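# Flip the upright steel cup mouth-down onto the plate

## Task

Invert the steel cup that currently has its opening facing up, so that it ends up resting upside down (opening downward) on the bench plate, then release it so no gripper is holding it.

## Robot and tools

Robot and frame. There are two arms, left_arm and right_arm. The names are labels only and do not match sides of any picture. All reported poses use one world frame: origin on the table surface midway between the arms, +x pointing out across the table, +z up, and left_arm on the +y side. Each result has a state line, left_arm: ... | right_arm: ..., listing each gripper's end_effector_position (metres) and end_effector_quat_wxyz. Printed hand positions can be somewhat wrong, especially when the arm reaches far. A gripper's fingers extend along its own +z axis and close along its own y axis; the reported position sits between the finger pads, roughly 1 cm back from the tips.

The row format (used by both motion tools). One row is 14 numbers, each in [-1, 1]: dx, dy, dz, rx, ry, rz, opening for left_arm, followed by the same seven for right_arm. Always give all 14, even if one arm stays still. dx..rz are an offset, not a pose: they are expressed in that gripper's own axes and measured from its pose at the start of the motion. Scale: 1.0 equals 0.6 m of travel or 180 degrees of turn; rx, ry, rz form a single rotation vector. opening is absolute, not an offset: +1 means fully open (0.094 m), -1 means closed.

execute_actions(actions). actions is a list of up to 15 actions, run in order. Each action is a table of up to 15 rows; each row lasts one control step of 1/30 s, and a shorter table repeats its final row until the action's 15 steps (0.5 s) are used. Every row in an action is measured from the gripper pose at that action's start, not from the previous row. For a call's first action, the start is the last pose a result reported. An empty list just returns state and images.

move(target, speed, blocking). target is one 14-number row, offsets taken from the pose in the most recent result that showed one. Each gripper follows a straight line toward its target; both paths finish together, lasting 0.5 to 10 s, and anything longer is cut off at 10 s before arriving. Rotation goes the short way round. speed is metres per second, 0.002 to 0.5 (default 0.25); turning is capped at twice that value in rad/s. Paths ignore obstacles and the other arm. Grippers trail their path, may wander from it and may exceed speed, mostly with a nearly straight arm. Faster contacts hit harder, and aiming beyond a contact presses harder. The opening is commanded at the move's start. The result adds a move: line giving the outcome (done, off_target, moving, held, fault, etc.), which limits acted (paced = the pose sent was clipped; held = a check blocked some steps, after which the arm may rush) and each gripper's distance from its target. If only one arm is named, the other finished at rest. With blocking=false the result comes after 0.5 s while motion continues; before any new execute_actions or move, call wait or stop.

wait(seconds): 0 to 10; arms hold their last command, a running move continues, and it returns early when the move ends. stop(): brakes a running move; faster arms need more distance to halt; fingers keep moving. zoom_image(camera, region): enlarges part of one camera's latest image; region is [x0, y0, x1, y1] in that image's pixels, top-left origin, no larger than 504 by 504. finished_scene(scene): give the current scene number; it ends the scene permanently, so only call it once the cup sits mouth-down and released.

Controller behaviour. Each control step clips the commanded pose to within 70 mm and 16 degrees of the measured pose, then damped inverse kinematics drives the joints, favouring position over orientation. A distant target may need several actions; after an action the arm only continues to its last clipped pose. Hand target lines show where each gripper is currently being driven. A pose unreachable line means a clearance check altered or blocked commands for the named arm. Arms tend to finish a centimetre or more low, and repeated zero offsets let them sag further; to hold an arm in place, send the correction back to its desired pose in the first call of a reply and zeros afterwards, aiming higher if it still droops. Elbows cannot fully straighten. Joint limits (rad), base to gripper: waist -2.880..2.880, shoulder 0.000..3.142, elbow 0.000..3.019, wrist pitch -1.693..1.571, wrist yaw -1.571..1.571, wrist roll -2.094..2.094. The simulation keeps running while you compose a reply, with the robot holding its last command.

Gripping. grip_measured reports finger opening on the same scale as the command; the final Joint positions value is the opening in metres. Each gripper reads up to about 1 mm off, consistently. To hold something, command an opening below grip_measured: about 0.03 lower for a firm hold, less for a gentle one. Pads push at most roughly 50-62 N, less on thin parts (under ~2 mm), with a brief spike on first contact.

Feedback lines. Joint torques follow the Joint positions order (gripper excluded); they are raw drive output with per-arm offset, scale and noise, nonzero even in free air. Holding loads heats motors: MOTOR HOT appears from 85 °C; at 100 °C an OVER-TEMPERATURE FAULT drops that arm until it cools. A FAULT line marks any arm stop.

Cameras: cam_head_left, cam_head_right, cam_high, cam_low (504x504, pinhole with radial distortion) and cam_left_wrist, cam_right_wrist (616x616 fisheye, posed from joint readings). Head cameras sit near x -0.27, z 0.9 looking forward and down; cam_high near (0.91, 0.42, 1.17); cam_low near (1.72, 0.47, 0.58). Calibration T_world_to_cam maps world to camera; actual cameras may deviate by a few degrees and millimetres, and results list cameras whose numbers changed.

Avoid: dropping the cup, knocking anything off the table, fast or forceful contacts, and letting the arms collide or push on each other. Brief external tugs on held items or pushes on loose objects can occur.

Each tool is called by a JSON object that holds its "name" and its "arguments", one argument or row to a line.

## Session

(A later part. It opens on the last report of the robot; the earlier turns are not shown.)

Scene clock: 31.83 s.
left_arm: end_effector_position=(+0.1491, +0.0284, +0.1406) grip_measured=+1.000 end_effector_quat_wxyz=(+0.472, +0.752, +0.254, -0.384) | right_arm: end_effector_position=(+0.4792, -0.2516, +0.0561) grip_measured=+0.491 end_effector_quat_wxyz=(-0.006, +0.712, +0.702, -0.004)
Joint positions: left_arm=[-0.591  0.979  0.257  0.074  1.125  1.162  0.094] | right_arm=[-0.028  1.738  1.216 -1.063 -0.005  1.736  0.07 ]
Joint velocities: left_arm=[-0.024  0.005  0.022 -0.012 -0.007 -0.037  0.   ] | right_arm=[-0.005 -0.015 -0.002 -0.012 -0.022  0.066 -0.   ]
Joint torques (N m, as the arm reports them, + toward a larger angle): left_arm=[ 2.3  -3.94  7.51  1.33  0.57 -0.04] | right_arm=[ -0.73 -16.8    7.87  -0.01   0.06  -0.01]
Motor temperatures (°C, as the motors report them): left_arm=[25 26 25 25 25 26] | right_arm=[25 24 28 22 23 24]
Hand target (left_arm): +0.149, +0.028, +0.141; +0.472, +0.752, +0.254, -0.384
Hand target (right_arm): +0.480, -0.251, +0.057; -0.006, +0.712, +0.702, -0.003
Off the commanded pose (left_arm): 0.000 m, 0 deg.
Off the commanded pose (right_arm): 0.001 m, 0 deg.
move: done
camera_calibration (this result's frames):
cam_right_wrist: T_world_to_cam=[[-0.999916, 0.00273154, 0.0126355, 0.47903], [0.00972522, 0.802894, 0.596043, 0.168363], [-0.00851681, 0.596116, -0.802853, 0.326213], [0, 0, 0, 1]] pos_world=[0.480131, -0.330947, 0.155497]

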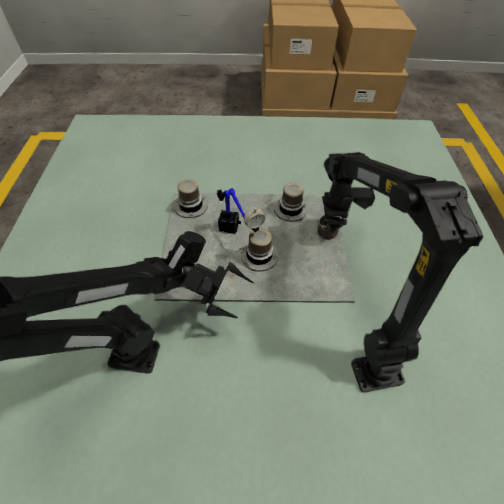

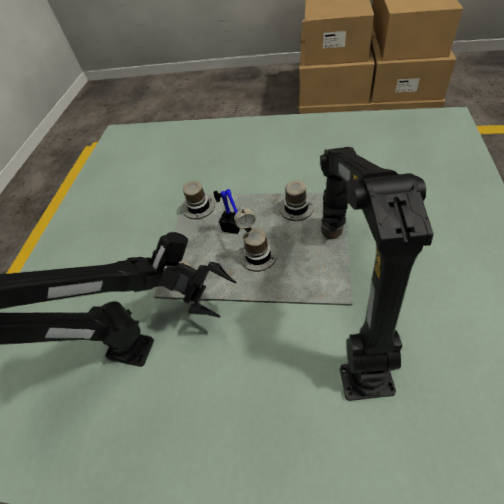

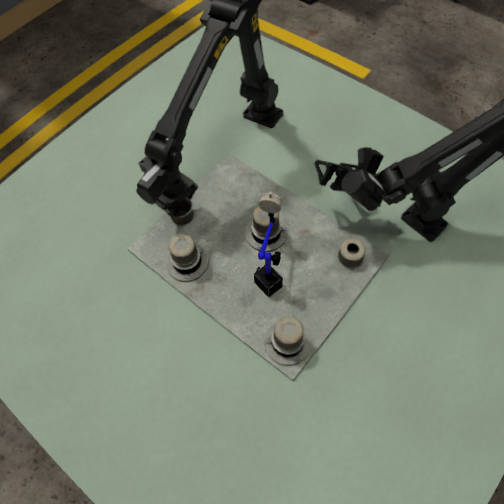

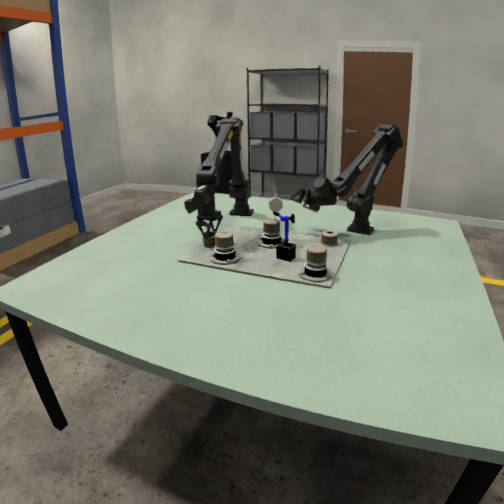

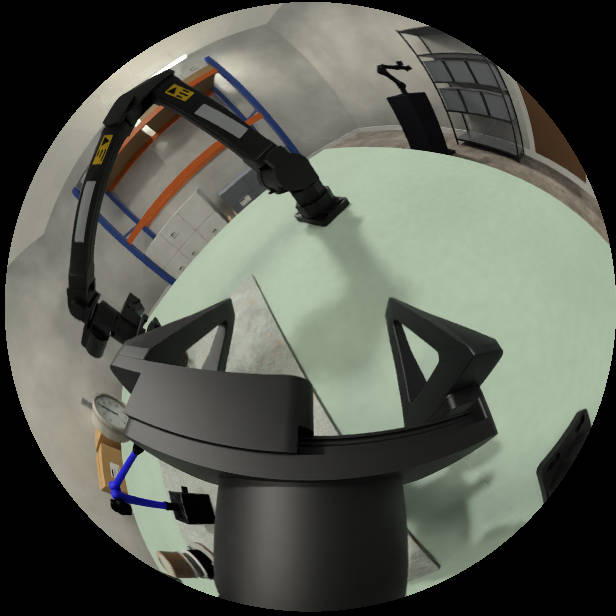

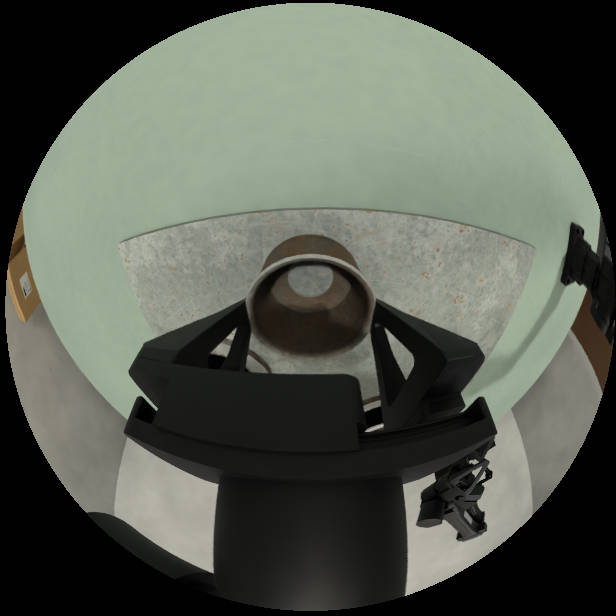

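Too shallow; regrasp deeper.

{"name": "move", "arguments": {
  "target": [0,0,0,0,0,0,1,0,0,0,0,0,0,0.8]
}}

{"name": "move", "arguments": {
  "target": [0,0,0,0,0,0,1,0,0,0.05,0,0,0,0.8],
  "speed": 0.05
}}

{"name": "move", "arguments": {
  "target": [0,0,0,0,0,0,1,0,0,0,0,0,0,0.4]
}}

Scene clock: 38.00 s.
left_arm: end_effector_position=(+0.1491, +0.0284, +0.1406) grip_measured=+1.000 end_effector_quat_wxyz=(+0.472, +0.752, +0.254, -0.384) | right_arm: end_effector_position=(+0.4792, -0.2516, +0.0561) grip_measured=+0.798 end_effector_quat_wxyz=(-0.006, +0.712, +0.702, -0.004)
Joint positions: left_arm=[-0.591  0.979  0.257  0.074  1.125  1.162  0.094] | right_arm=[-0.028  1.738  1.216 -1.063 -0.005  1.736  0.084]
Joint velocities: left_arm=[ 0.015 -0.005 -0.002  0.012 -0.125 -0.066  0.   ] | right_arm=[-0.005 -0.005 -0.037  0.012 -0.022 -0.066 -0.   ]
Joint torques (N m, as the arm reports them, + toward a larger angle): left_arm=[ 2.31 -3.97  7.52  1.33  0.57 -0.04] | right_arm=[ -0.82 -16.9    7.8   -0.05   0.09  -0.01]
Motor temperatures (°C, as the motors report them): left_arm=[25 26 25 25 25 26] | right_arm=[25 25 27 22 23 24]
Hand target (left_arm): +0.149, +0.028, +0.141; +0.472, +0.752, +0.254, -0.384
Hand target (right_arm): +0.479, -0.252, +0.056; -0.006, +0.712, +0.702, -0.004
Off the commanded pose (left_arm): 0.000 m, 0 deg.
Off the commanded pose (right_arm): 0.000 m, 0 deg.
move: done
camera_calibration (this result's frames):
cam_right_wrist: T_world_to_cam=[[-0.999916, 0.00273154, 0.0126355, 0.47903], [0.00972522, 0.802894, 0.596043, 0.168363], [-0.00851681, 0.596116, -0.802853, 0.326213], [0, 0, 0, 1]] pos_world=[0.480131, -0.330947, 0.155497]

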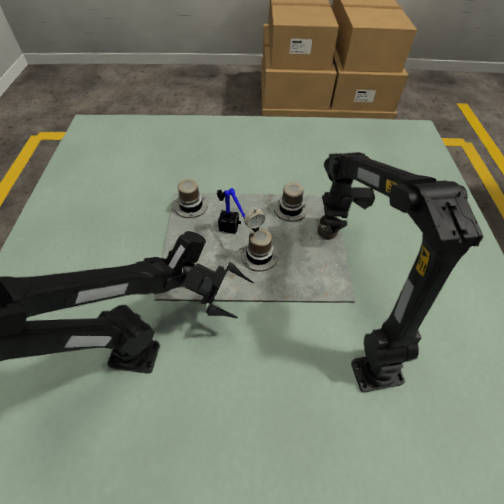

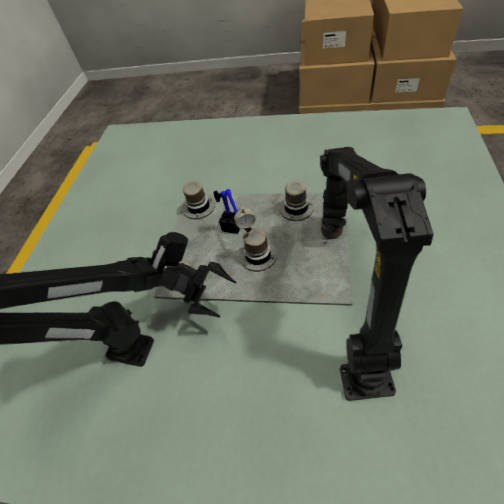

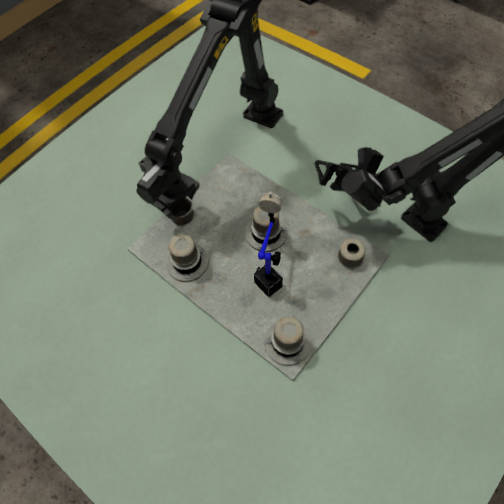

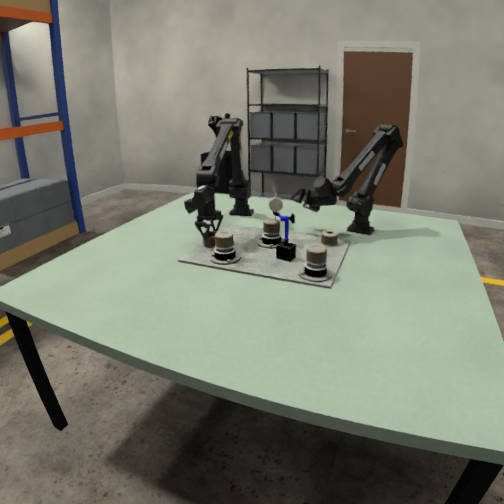

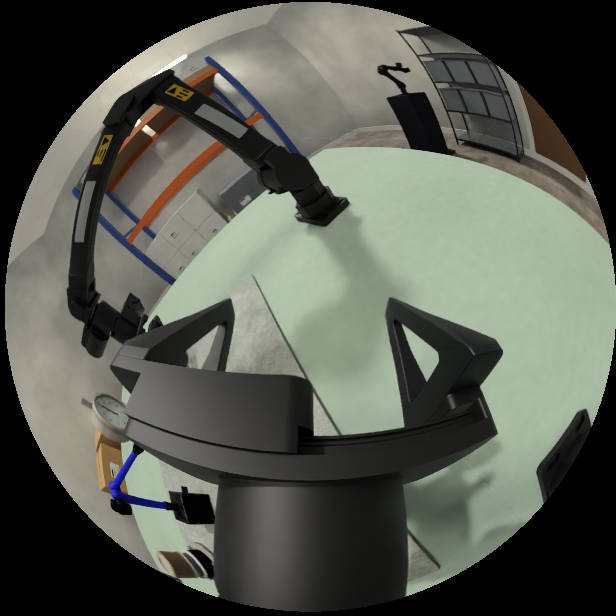

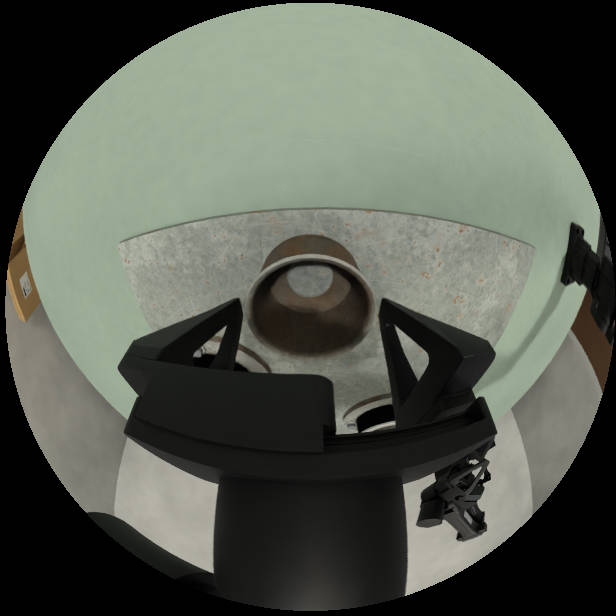

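Scene clock: 39.00 s.
left_arm: end_effector_position=(+0.1491, +0.0284, +0.1406) grip_measured=+1.000 end_effector_quat_wxyz=(+0.472, +0.752, +0.254, -0.384) | right_arm: end_effector_position=(+0.4792, -0.2516, +0.0394) grip_measured=+0.798 end_effector_quat_wxyz=(-0.001, +0.712, +0.702, +0.003)
Joint positions: left_arm=[-0.591  0.979  0.257  0.074  1.125  1.162  0.094] | right_arm=[-0.028  1.75   1.182 -0.998 -0.005  1.736  0.084]
Joint velocities: left_arm=[-0.005 -0.005  0.002  0.007  0.037 -0.051  0.   ] | right_arm=[-0.015 -0.015 -0.002  0.002  0.007 -0.007  0.001]
Joint torques (N m, as the arm reports them, + toward a larger angle): left_arm=[ 2.34 -3.95  7.52  1.32  0.57 -0.04] | right_arm=[ -0.86 -14.06   7.49   0.36   0.1   -0.01]
Motor temperatures (°C, as the motors report them): left_arm=[25 26 25 25 25 26] | right_arm=[25 25 27 22 23 24]
Hand target (left_arm): +0.149, +0.028, +0.141; +0.472, +0.752, +0.254, -0.384
Hand target (right_arm): +0.478, -0.252, +0.026; -0.006, +0.712, +0.702, -0.005
Off the commanded pose (left_arm): 0.000 m, 0 deg.
Off the commanded pose (right_arm): 0.013 m, 1 deg.
move: off_target (right_arm)
camera_calibration (this result's frames):
cam_right_wrist: T_world_to_cam=[[-0.999977, 0.0027223, -0.00621188, 0.479961], [-0.00153635, 0.801176, 0.598427, 0.183202], [0.00660591, 0.598423, -0.801153, 0.306067], [0, 0, 0, 1]] pos_world=[0.47821, -0.331241, 0.138555]

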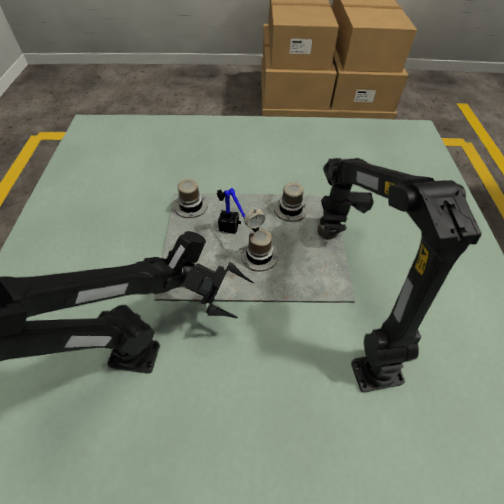

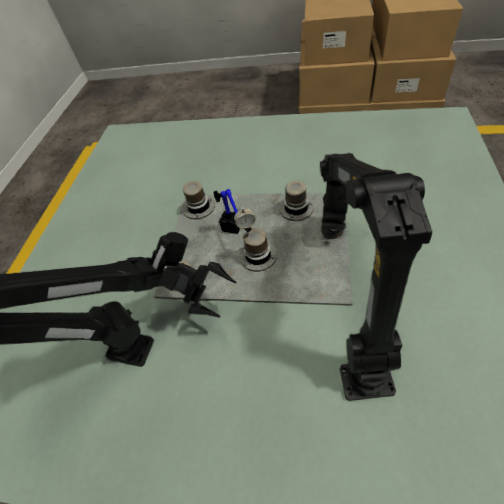

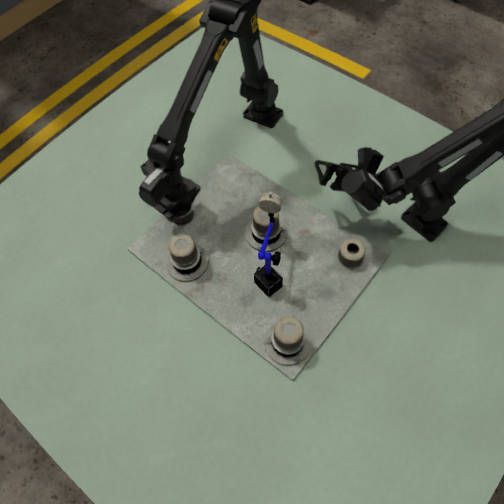

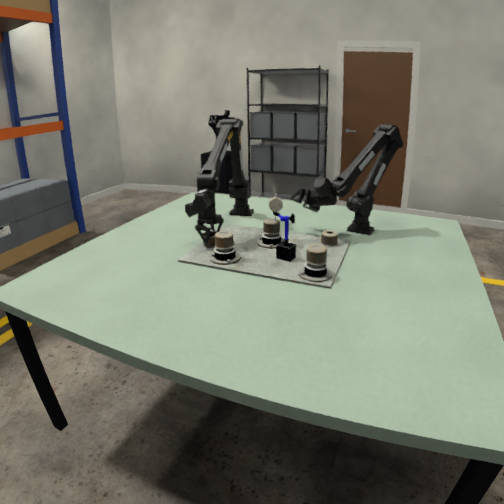

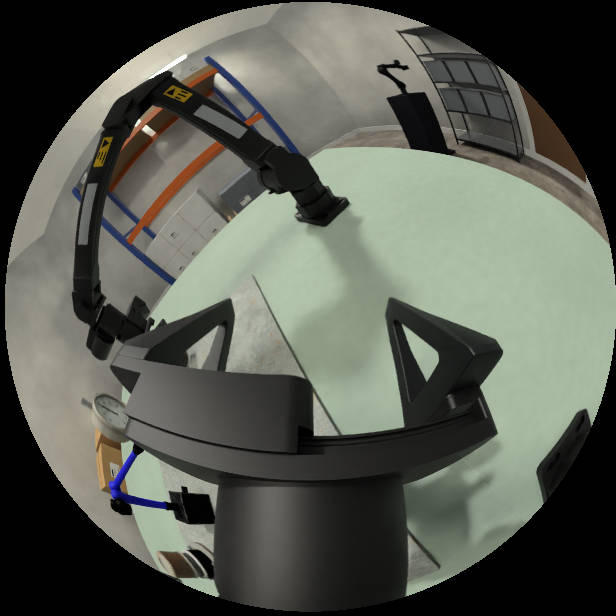

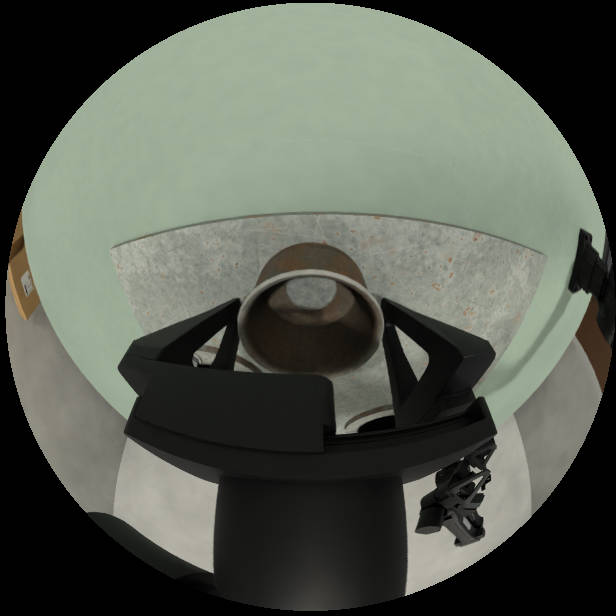

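Scene clock: 39.50 s.
left_arm: end_effector_position=(+0.1491, +0.0284, +0.1406) grip_measured=+1.000 end_effector_quat_wxyz=(+0.472, +0.752, +0.254, -0.384) | right_arm: end_effector_position=(+0.4792, -0.2516, +0.0394) grip_measured=+0.457 end_effector_quat_wxyz=(-0.001, +0.712, +0.702, +0.003)
Joint positions: left_arm=[-0.591  0.979  0.257  0.074  1.125  1.162  0.094] | right_arm=[-0.028  1.75   1.182 -0.998 -0.005  1.736  0.068]
Joint velocities: left_arm=[-0.015  0.005 -0.002  0.002 -0.037 -0.007  0.   ] | right_arm=[-0.015 -0.005 -0.007  0.007  0.007 -0.051 -0.001]
Joint torques (N m, as the arm reports them, + toward a larger angle): left_arm=[ 2.31 -3.96  7.52  1.33  0.57 -0.05] | right_arm=[ -0.86 -16.78   7.59  -0.02   0.1   -0.01]
Motor temperatures (°C, as the motors report them): left_arm=[25 26 25 25 25 26] | right_arm=[25 25 27 22 23 24]
Hand target (left_arm): +0.149, +0.028, +0.141; +0.472, +0.752, +0.254, -0.384
Hand target (right_arm): +0.479, -0.252, +0.039; -0.001, +0.712, +0.702, +0.003
Off the commanded pose (left_arm): 0.000 m, 0 deg.
Off the commanded pose (right_arm): 0.000 m, 0 deg.
move: done
camera_calibration (this result's frames):
cam_right_wrist: T_world_to_cam=[[-0.999977, 0.0027223, -0.00621188, 0.479961], [-0.00153635, 0.801176, 0.598427, 0.183202], [0.00660591, 0.598423, -0.801153, 0.306067], [0, 0, 0, 1]] pos_world=[0.47821, -0.331241, 0.138555]

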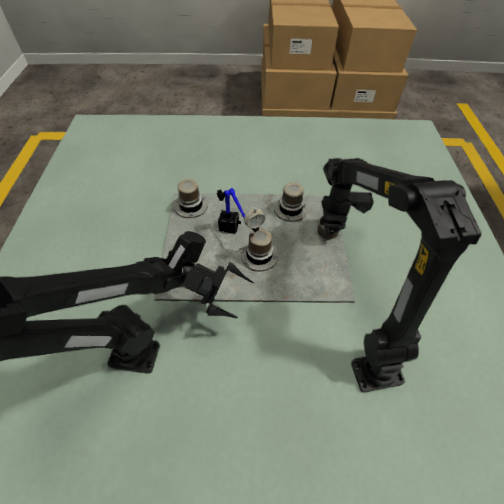

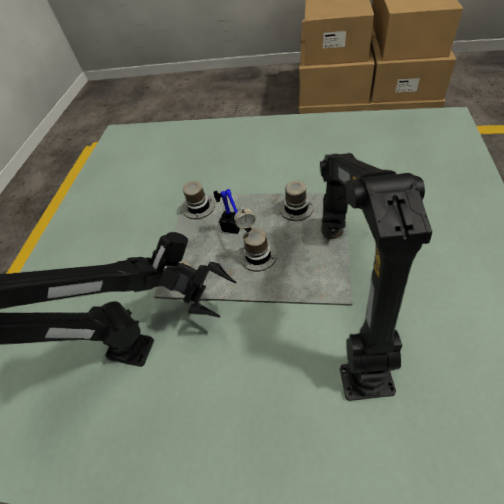

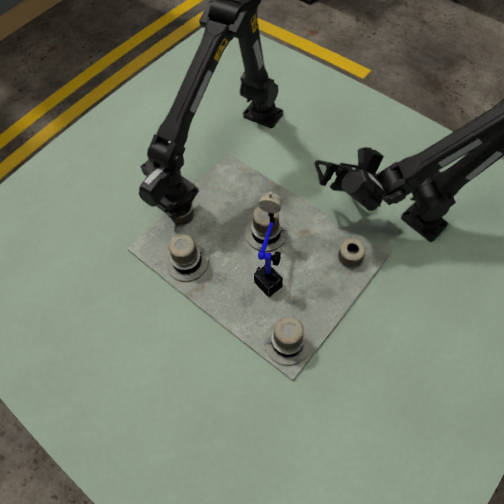

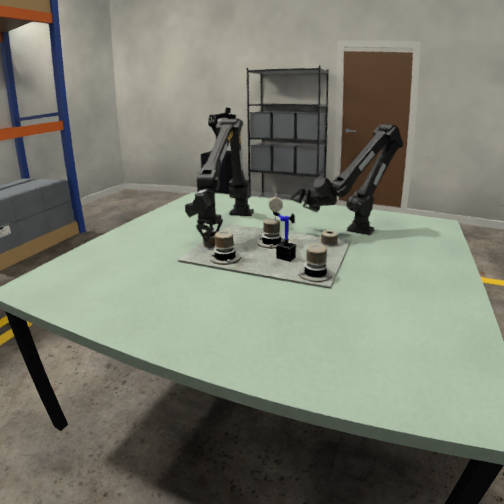

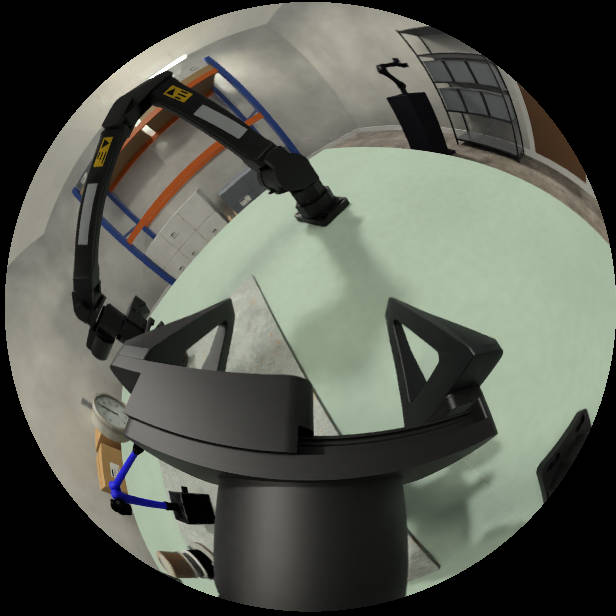

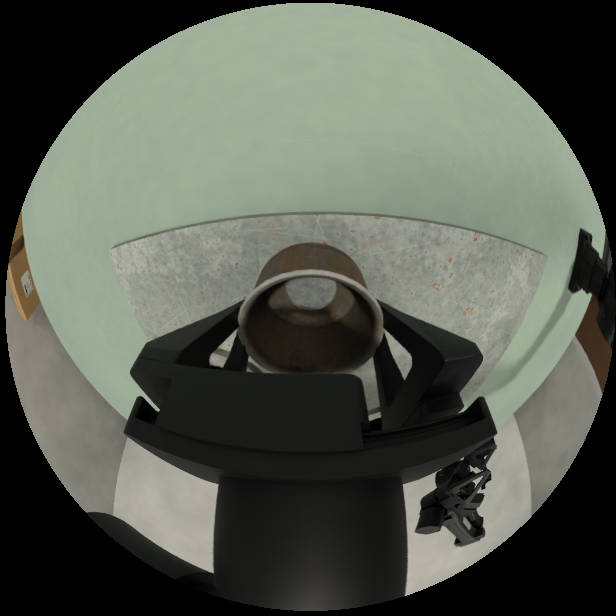

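{"name": "move", "arguments": {
  "target": [-0.159,0.208,-0.307,-0.132,0.061,0.301,1,0,0,-0.25,0,0,0,0.4],
  "speed": 0.15
}}

{"name": "move", "arguments": {
  "target": [0,0,0,0,0,0,1,0.41,-0.38,-0.24,0,0.5,0,0.4],
  "speed": 0.15
}}

Scene clock: 52.97 s.
left_arm: end_effector_position=(+0.2041, +0.1016, +0.2340) grip_measured=+1.000 end_effector_quat_wxyz=(+0.631, +0.746, +0.122, -0.174) | right_arm: end_effector_position=(+0.4613, -0.2543, +0.1555) grip_measured=+0.457 end_effector_quat_wxyz=(-0.023, +0.712, +0.702, -0.027)
Joint positions: left_arm=[-0.167  0.634  0.354 -0.379  1.333  1.783  0.094] | right_arm=[-0.028  1.627  1.351 -1.366 -0.005  1.736  0.068]
Joint velocities: left_arm=[-0.005 -0.015 -0.022  0.007 -0.022 -0.037  0.   ] | right_arm=[ 0.005  0.005  0.002 -0.022  0.051  0.022  0.   ]
Joint torques (N m, as the arm reports them, + toward a larger angle): left_arm=[ 1.93 -1.15  9.36  1.19  0.56 -0.11] | right_arm=[ -0.96 -18.45  12.86  -0.65   0.09  -0.02]
Motor temperatures (°C, as the motors report them): left_arm=[25 26 26 25 25 26] | right_arm=[25 25 27 22 23 24]
Hand target (left_arm): +0.204, +0.101, +0.235; +0.630, +0.747, +0.121, -0.176
Hand target (right_arm): +0.476, -0.253, +0.189; -0.001, +0.712, +0.702, +0.003
Off the commanded pose (left_arm): 0.113 m, 26 deg; position and orientation clipped at the last step of the last action.
Off the commanded pose (right_arm): 0.038 m, 4 deg.
move: held (left_arm), off_target (right_arm); limits=paced,held; held on 46 of 116 steps (left_arm), including the last (left_arm)
pose unreachable (left arm): on one or more control steps of this call, first in action 0 (counted from 0), this arm could not follow its commanded pose, so it was not sent that pose on those steps. On the call's last step it was still not sent that pose. It may still have moved: this result reports where it is.
cause: the commanded pose would bring two parts of the arm too close to each other (its wrist (the part past joint 4) and its wrist camera, with joints 5 (wrist yaw) and 6 (wrist roll) between them).
camera_calibration (this result's frames):
cam_left_wrist: T_world_to_cam=[[-0.401434, 0.177537, -0.898516, 0.274032], [0.79948, 0.546567, -0.249191, -0.153393], [0.446859, -0.818379, -0.361348, 0.202046], [0, 0, 0, 1]] pos_world=[0.142354, 0.200539, 0.281007]
cam_right_wrist: T_world_to_cam=[[-0.997681, 0.00307258, 0.0679943, 0.450298], [0.0425467, 0.807901, 0.58778, 0.098887], [-0.0531267, 0.58931, -0.806158, 0.426881], [0, 0, 0, 1]] pos_world=[0.467726, -0.33284, 0.255392]

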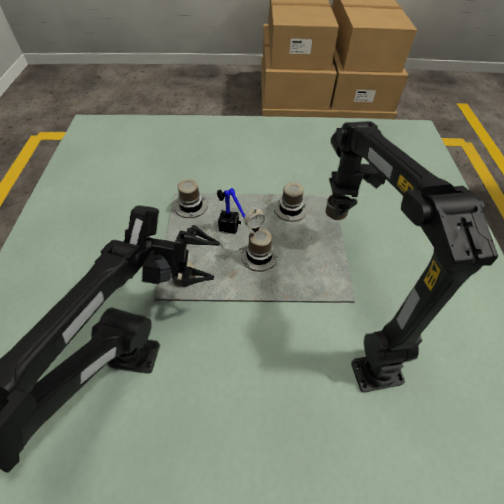

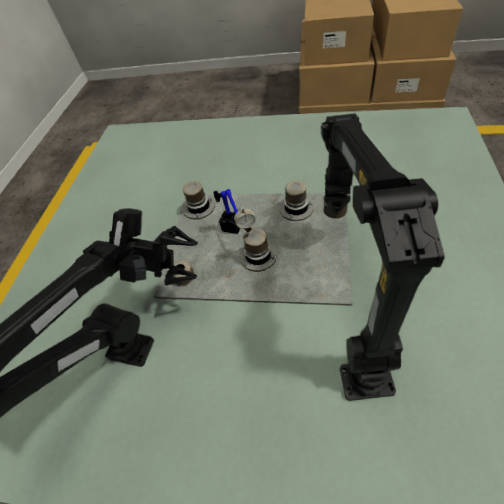

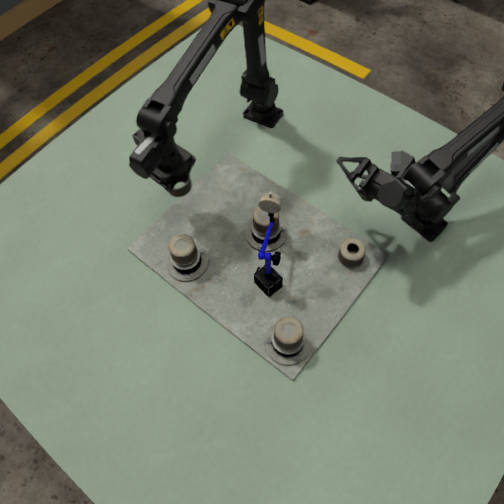

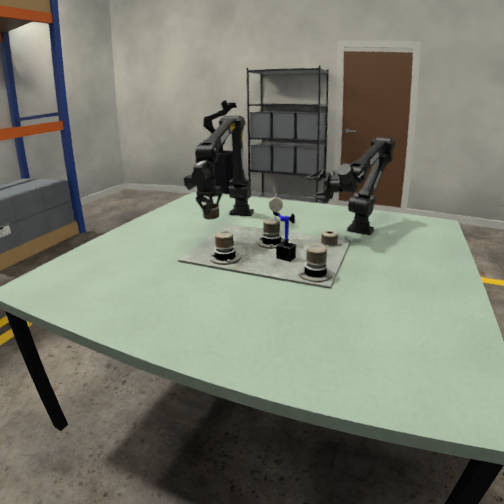

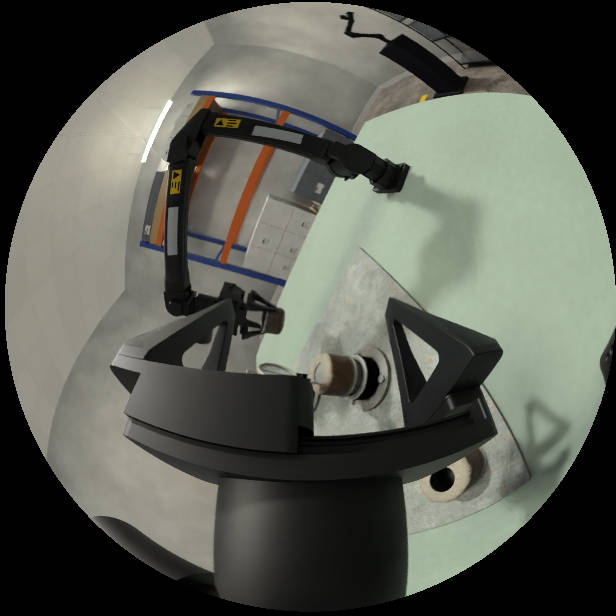

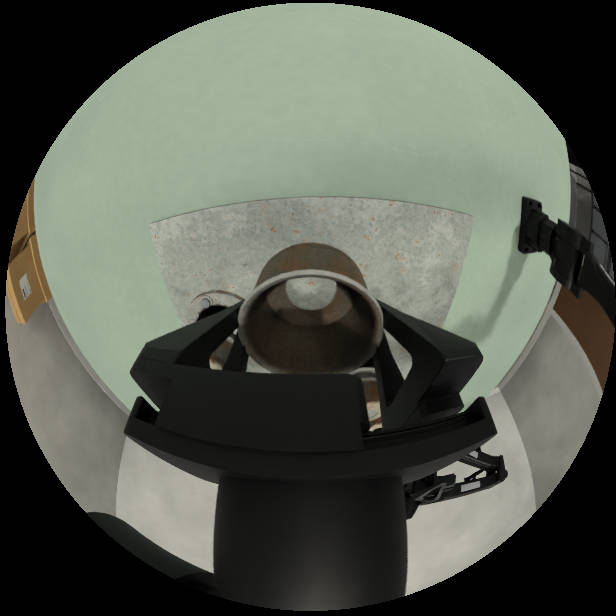

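Scene clock: 58.53 s.
left_arm: end_effector_position=(+0.2041, +0.1016, +0.2340) grip_measured=+1.000 end_effector_quat_wxyz=(+0.631, +0.746, +0.122, -0.174) | right_arm: end_effector_position=(+0.2418, -0.0102, +0.2975) grip_measured=+0.457 end_effector_quat_wxyz=(+0.536, -0.441, -0.633, -0.344)
Joint positions: left_arm=[-0.167  0.634  0.354 -0.379  1.333  1.783  0.094] | right_arm=[ 0.306  1.183  0.891 -0.828 -1.358  2.07   0.068]
Joint velocities: left_arm=[-0.015 -0.005  0.017 -0.027  0.037 -0.051  0.   ] | right_arm=[-0.015 -0.015  0.002  0.012  0.037 -0.066  0.001]
Joint torques (N m, as the arm reports them, + toward a larger angle): left_arm=[ 2.29 -1.17  9.23  1.16  0.6  -0.09] | right_arm=[-0.71 -7.41 11.9   1.27 -1.17  0.12]
Motor temperatures (°C, as the motors report them): left_arm=[25 26 26 25 25 26] | right_arm=[25 25 27 22 23 24]
Hand target (left_arm): +0.204, +0.102, +0.234; +0.631, +0.746, +0.122, -0.174
Hand target (right_arm): +0.250, -0.004, +0.310; +0.536, -0.432, -0.634, -0.351
Off the commanded pose (left_arm): 0.000 m, 0 deg.
Off the commanded pose (right_arm): 0.018 m, 26 deg; orientation clipped at the last step of the last action.
joint sent to its limit (right arm) — the command would take joint 6 (wrist roll) past its upper limit, so that joint was sent only as far as its limit.
move: off_target (right_arm); limits=paced
camera_calibration (this result's frames):
cam_left_wrist: T_world_to_cam=[[-0.401434, 0.177537, -0.898516, 0.274032], [0.79948, 0.546567, -0.249191, -0.153393], [0.446859, -0.818379, -0.361348, 0.202046], [0, 0, 0, 1]] pos_world=[0.142354, 0.200539, 0.281007]
cam_right_wrist: T_world_to_cam=[[-0.926959, -0.374207, 0.026744, 0.212246], [0.183291, -0.389528, 0.902592, -0.312293], [-0.327339, 0.841568, 0.429665, 0.0869858], [0, 0, 0, 1]] pos_world=[0.282458, -0.115427, 0.238822]

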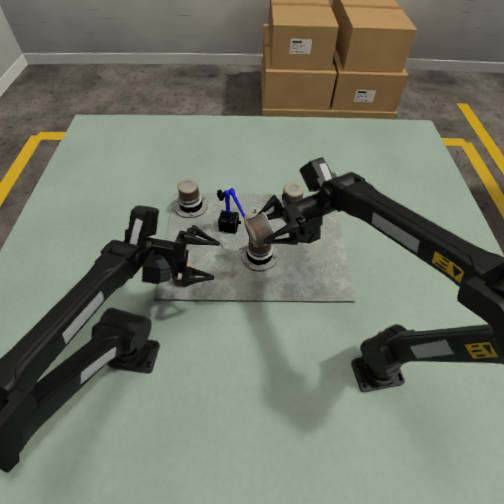

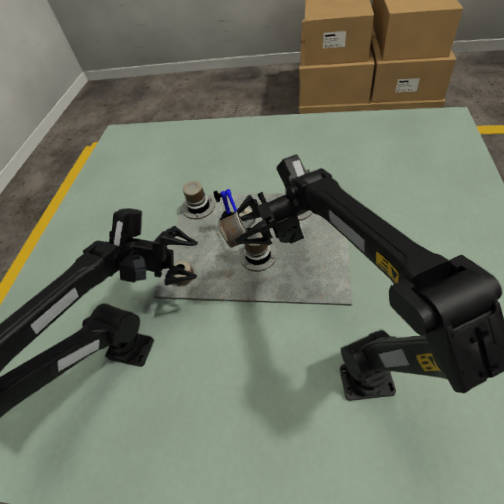

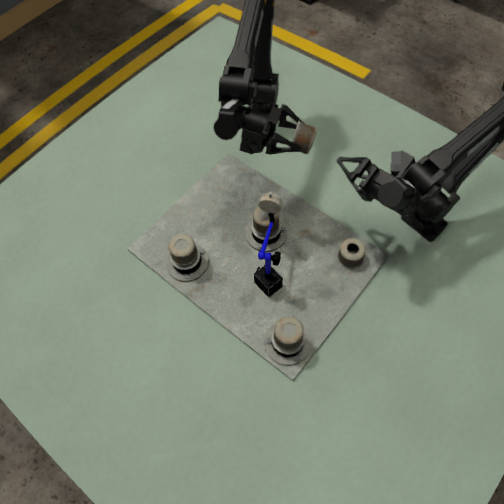

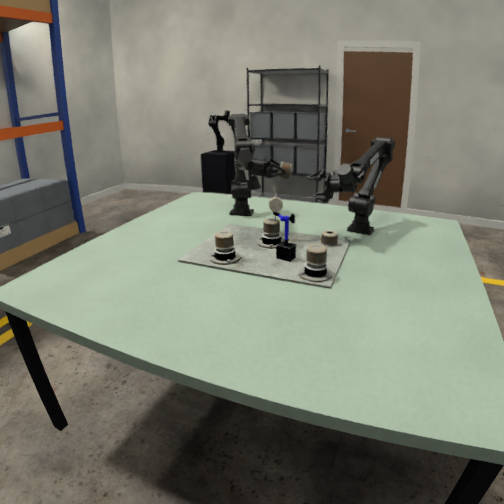

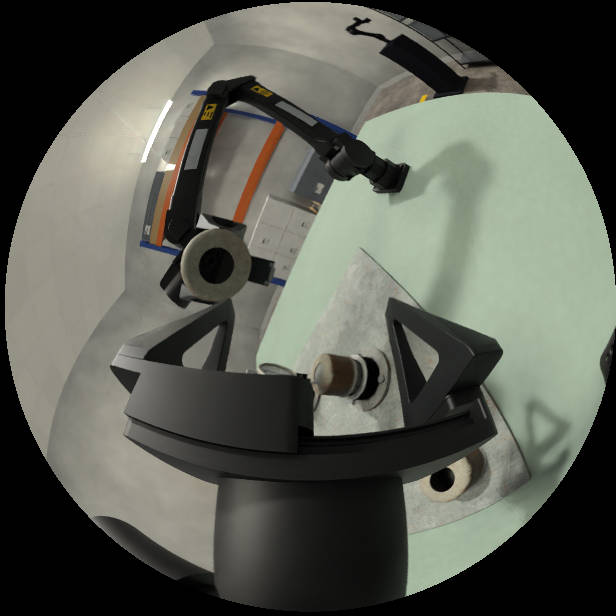

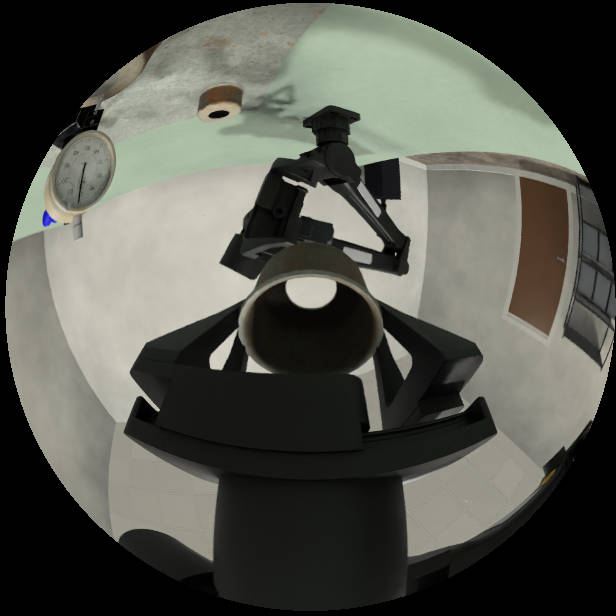

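{"name": "move", "arguments": {
  "target": [-0.044,0.049,-0.017,-0.2015,-0.0045,-0.3565,1,0.02,0.012,0,0,0,-0.5,0.4]
}}

Scene clock: 69.30 s.
left_arm: end_effector_position=(+0.2038, +0.1015, +0.2333) grip_measured=+1.000 end_effector_quat_wxyz=(+0.631, +0.744, +0.128, -0.181) | right_arm: end_effector_position=(+0.2389, -0.0121, +0.2880) grip_measured=+0.456 end_effector_quat_wxyz=(-0.154, -0.112, +0.766, +0.614)
Joint positions: left_arm=[-0.167  0.634  0.347 -0.357  1.337  1.751  0.094] | right_arm=[ 0.306  1.183  0.871 -0.826 -1.349  0.543  0.068]
Joint velocities: left_arm=[-0.005 -0.005  0.007  0.007 -0.007  0.007  0.   ] | right_arm=[-0.005  0.015  0.012 -0.042 -0.037 -0.125  0.   ]
Joint torques (N m, as the arm reports them, + toward a larger angle): left_arm=[ 2.34 -1.13  9.36  1.05  0.57 -0.05] | right_arm=[-0.55 -8.15 13.24  0.34 -1.04 -0.23]
Motor temperatures (°C, as the motors report them): left_arm=[25 26 26 25 25 26] | right_arm=[25 25 28 22 24 24]
Hand target (left_arm): +0.204, +0.101, +0.234; +0.631, +0.744, +0.127, -0.180
Hand target (right_arm): +0.247, -0.006, +0.309; -0.136, -0.135, +0.759, +0.622
Off the commanded pose (left_arm): 0.041 m, 73 deg; orientation clipped at the last step of the last action.
Off the commanded pose (right_arm): 0.024 m, 4 deg.
move: held (left_arm), off_target (right_arm); limits=paced,held; held on 111 of 116 steps (left_arm), including the last (left_arm)
pose unreachable (left arm): on one or more control steps of this call, first in action 0 (counted from 0), this arm could not follow its commanded pose, so it was not sent that pose on those steps. On the call's last step it was still not sent that pose. It may still have moved: this result reports where it is.
cause: the commanded pose would bring two parts of the arm too close to each other (its wrist (the part past joint 4) and its wrist camera, with joints 5 (wrist yaw) and 6 (wrist roll) between them).
camera_calibration (this result's frames):
cam_left_wrist: T_world_to_cam=[[-0.417471, 0.174018, -0.891872, 0.275369], [0.794133, 0.546922, -0.265008, -0.14856], [0.441669, -0.818898, -0.366518, 0.204172], [0, 0, 0, 1]] pos_world=[0.142758, 0.200527, 0.281057]
cam_right_wrist: T_world_to_cam=[[-0.00833865, -0.215706, -0.976423, 0.280524], [-0.52437, -0.83049, 0.187945, 0.0655759], [-0.85145, 0.513574, -0.106184, 0.36727], [0, 0, 0, 1]] pos_world=[0.349437, -0.0736494, 0.300584]

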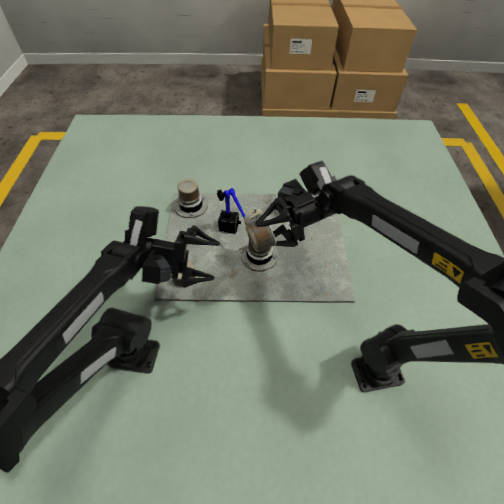

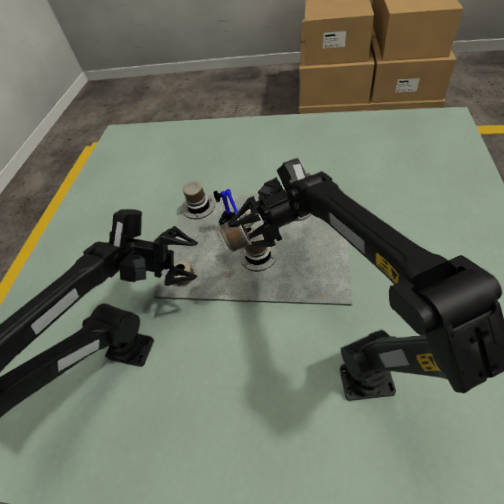

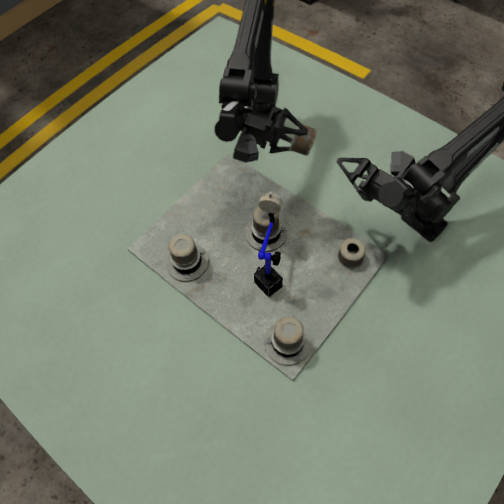

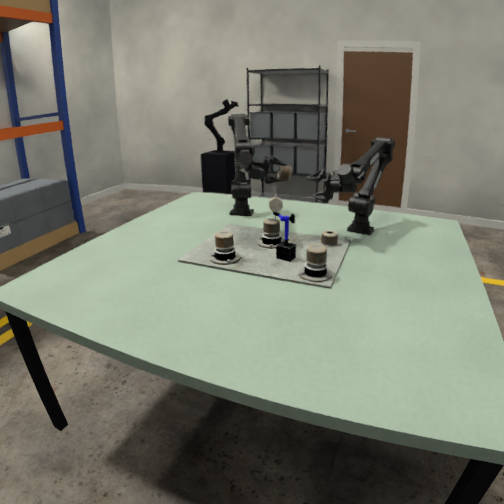

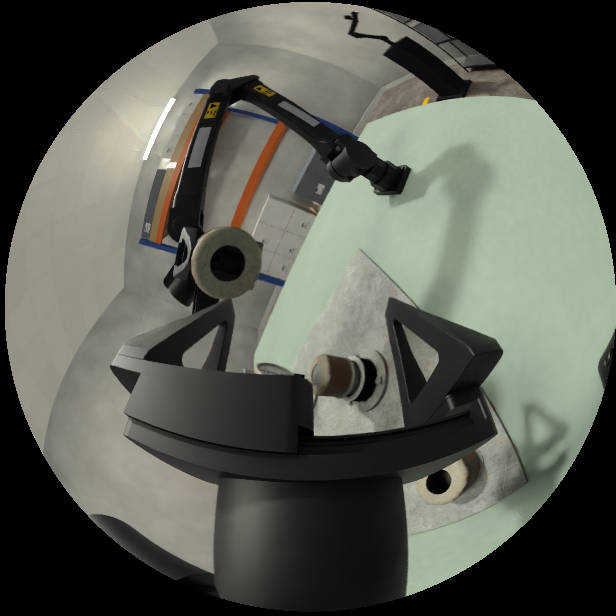

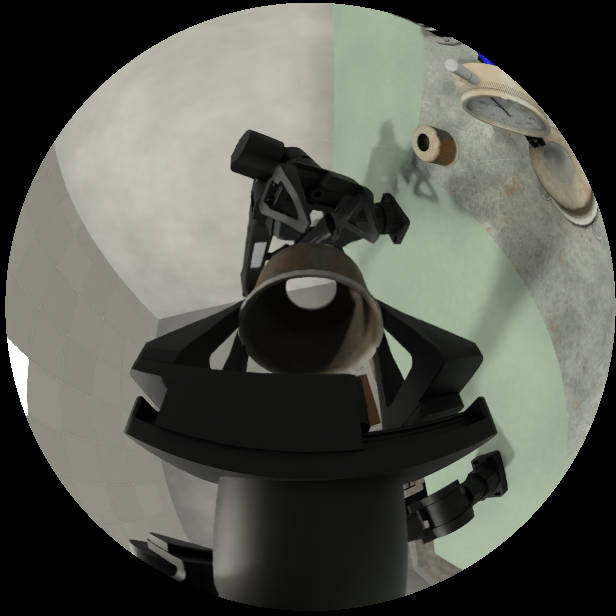

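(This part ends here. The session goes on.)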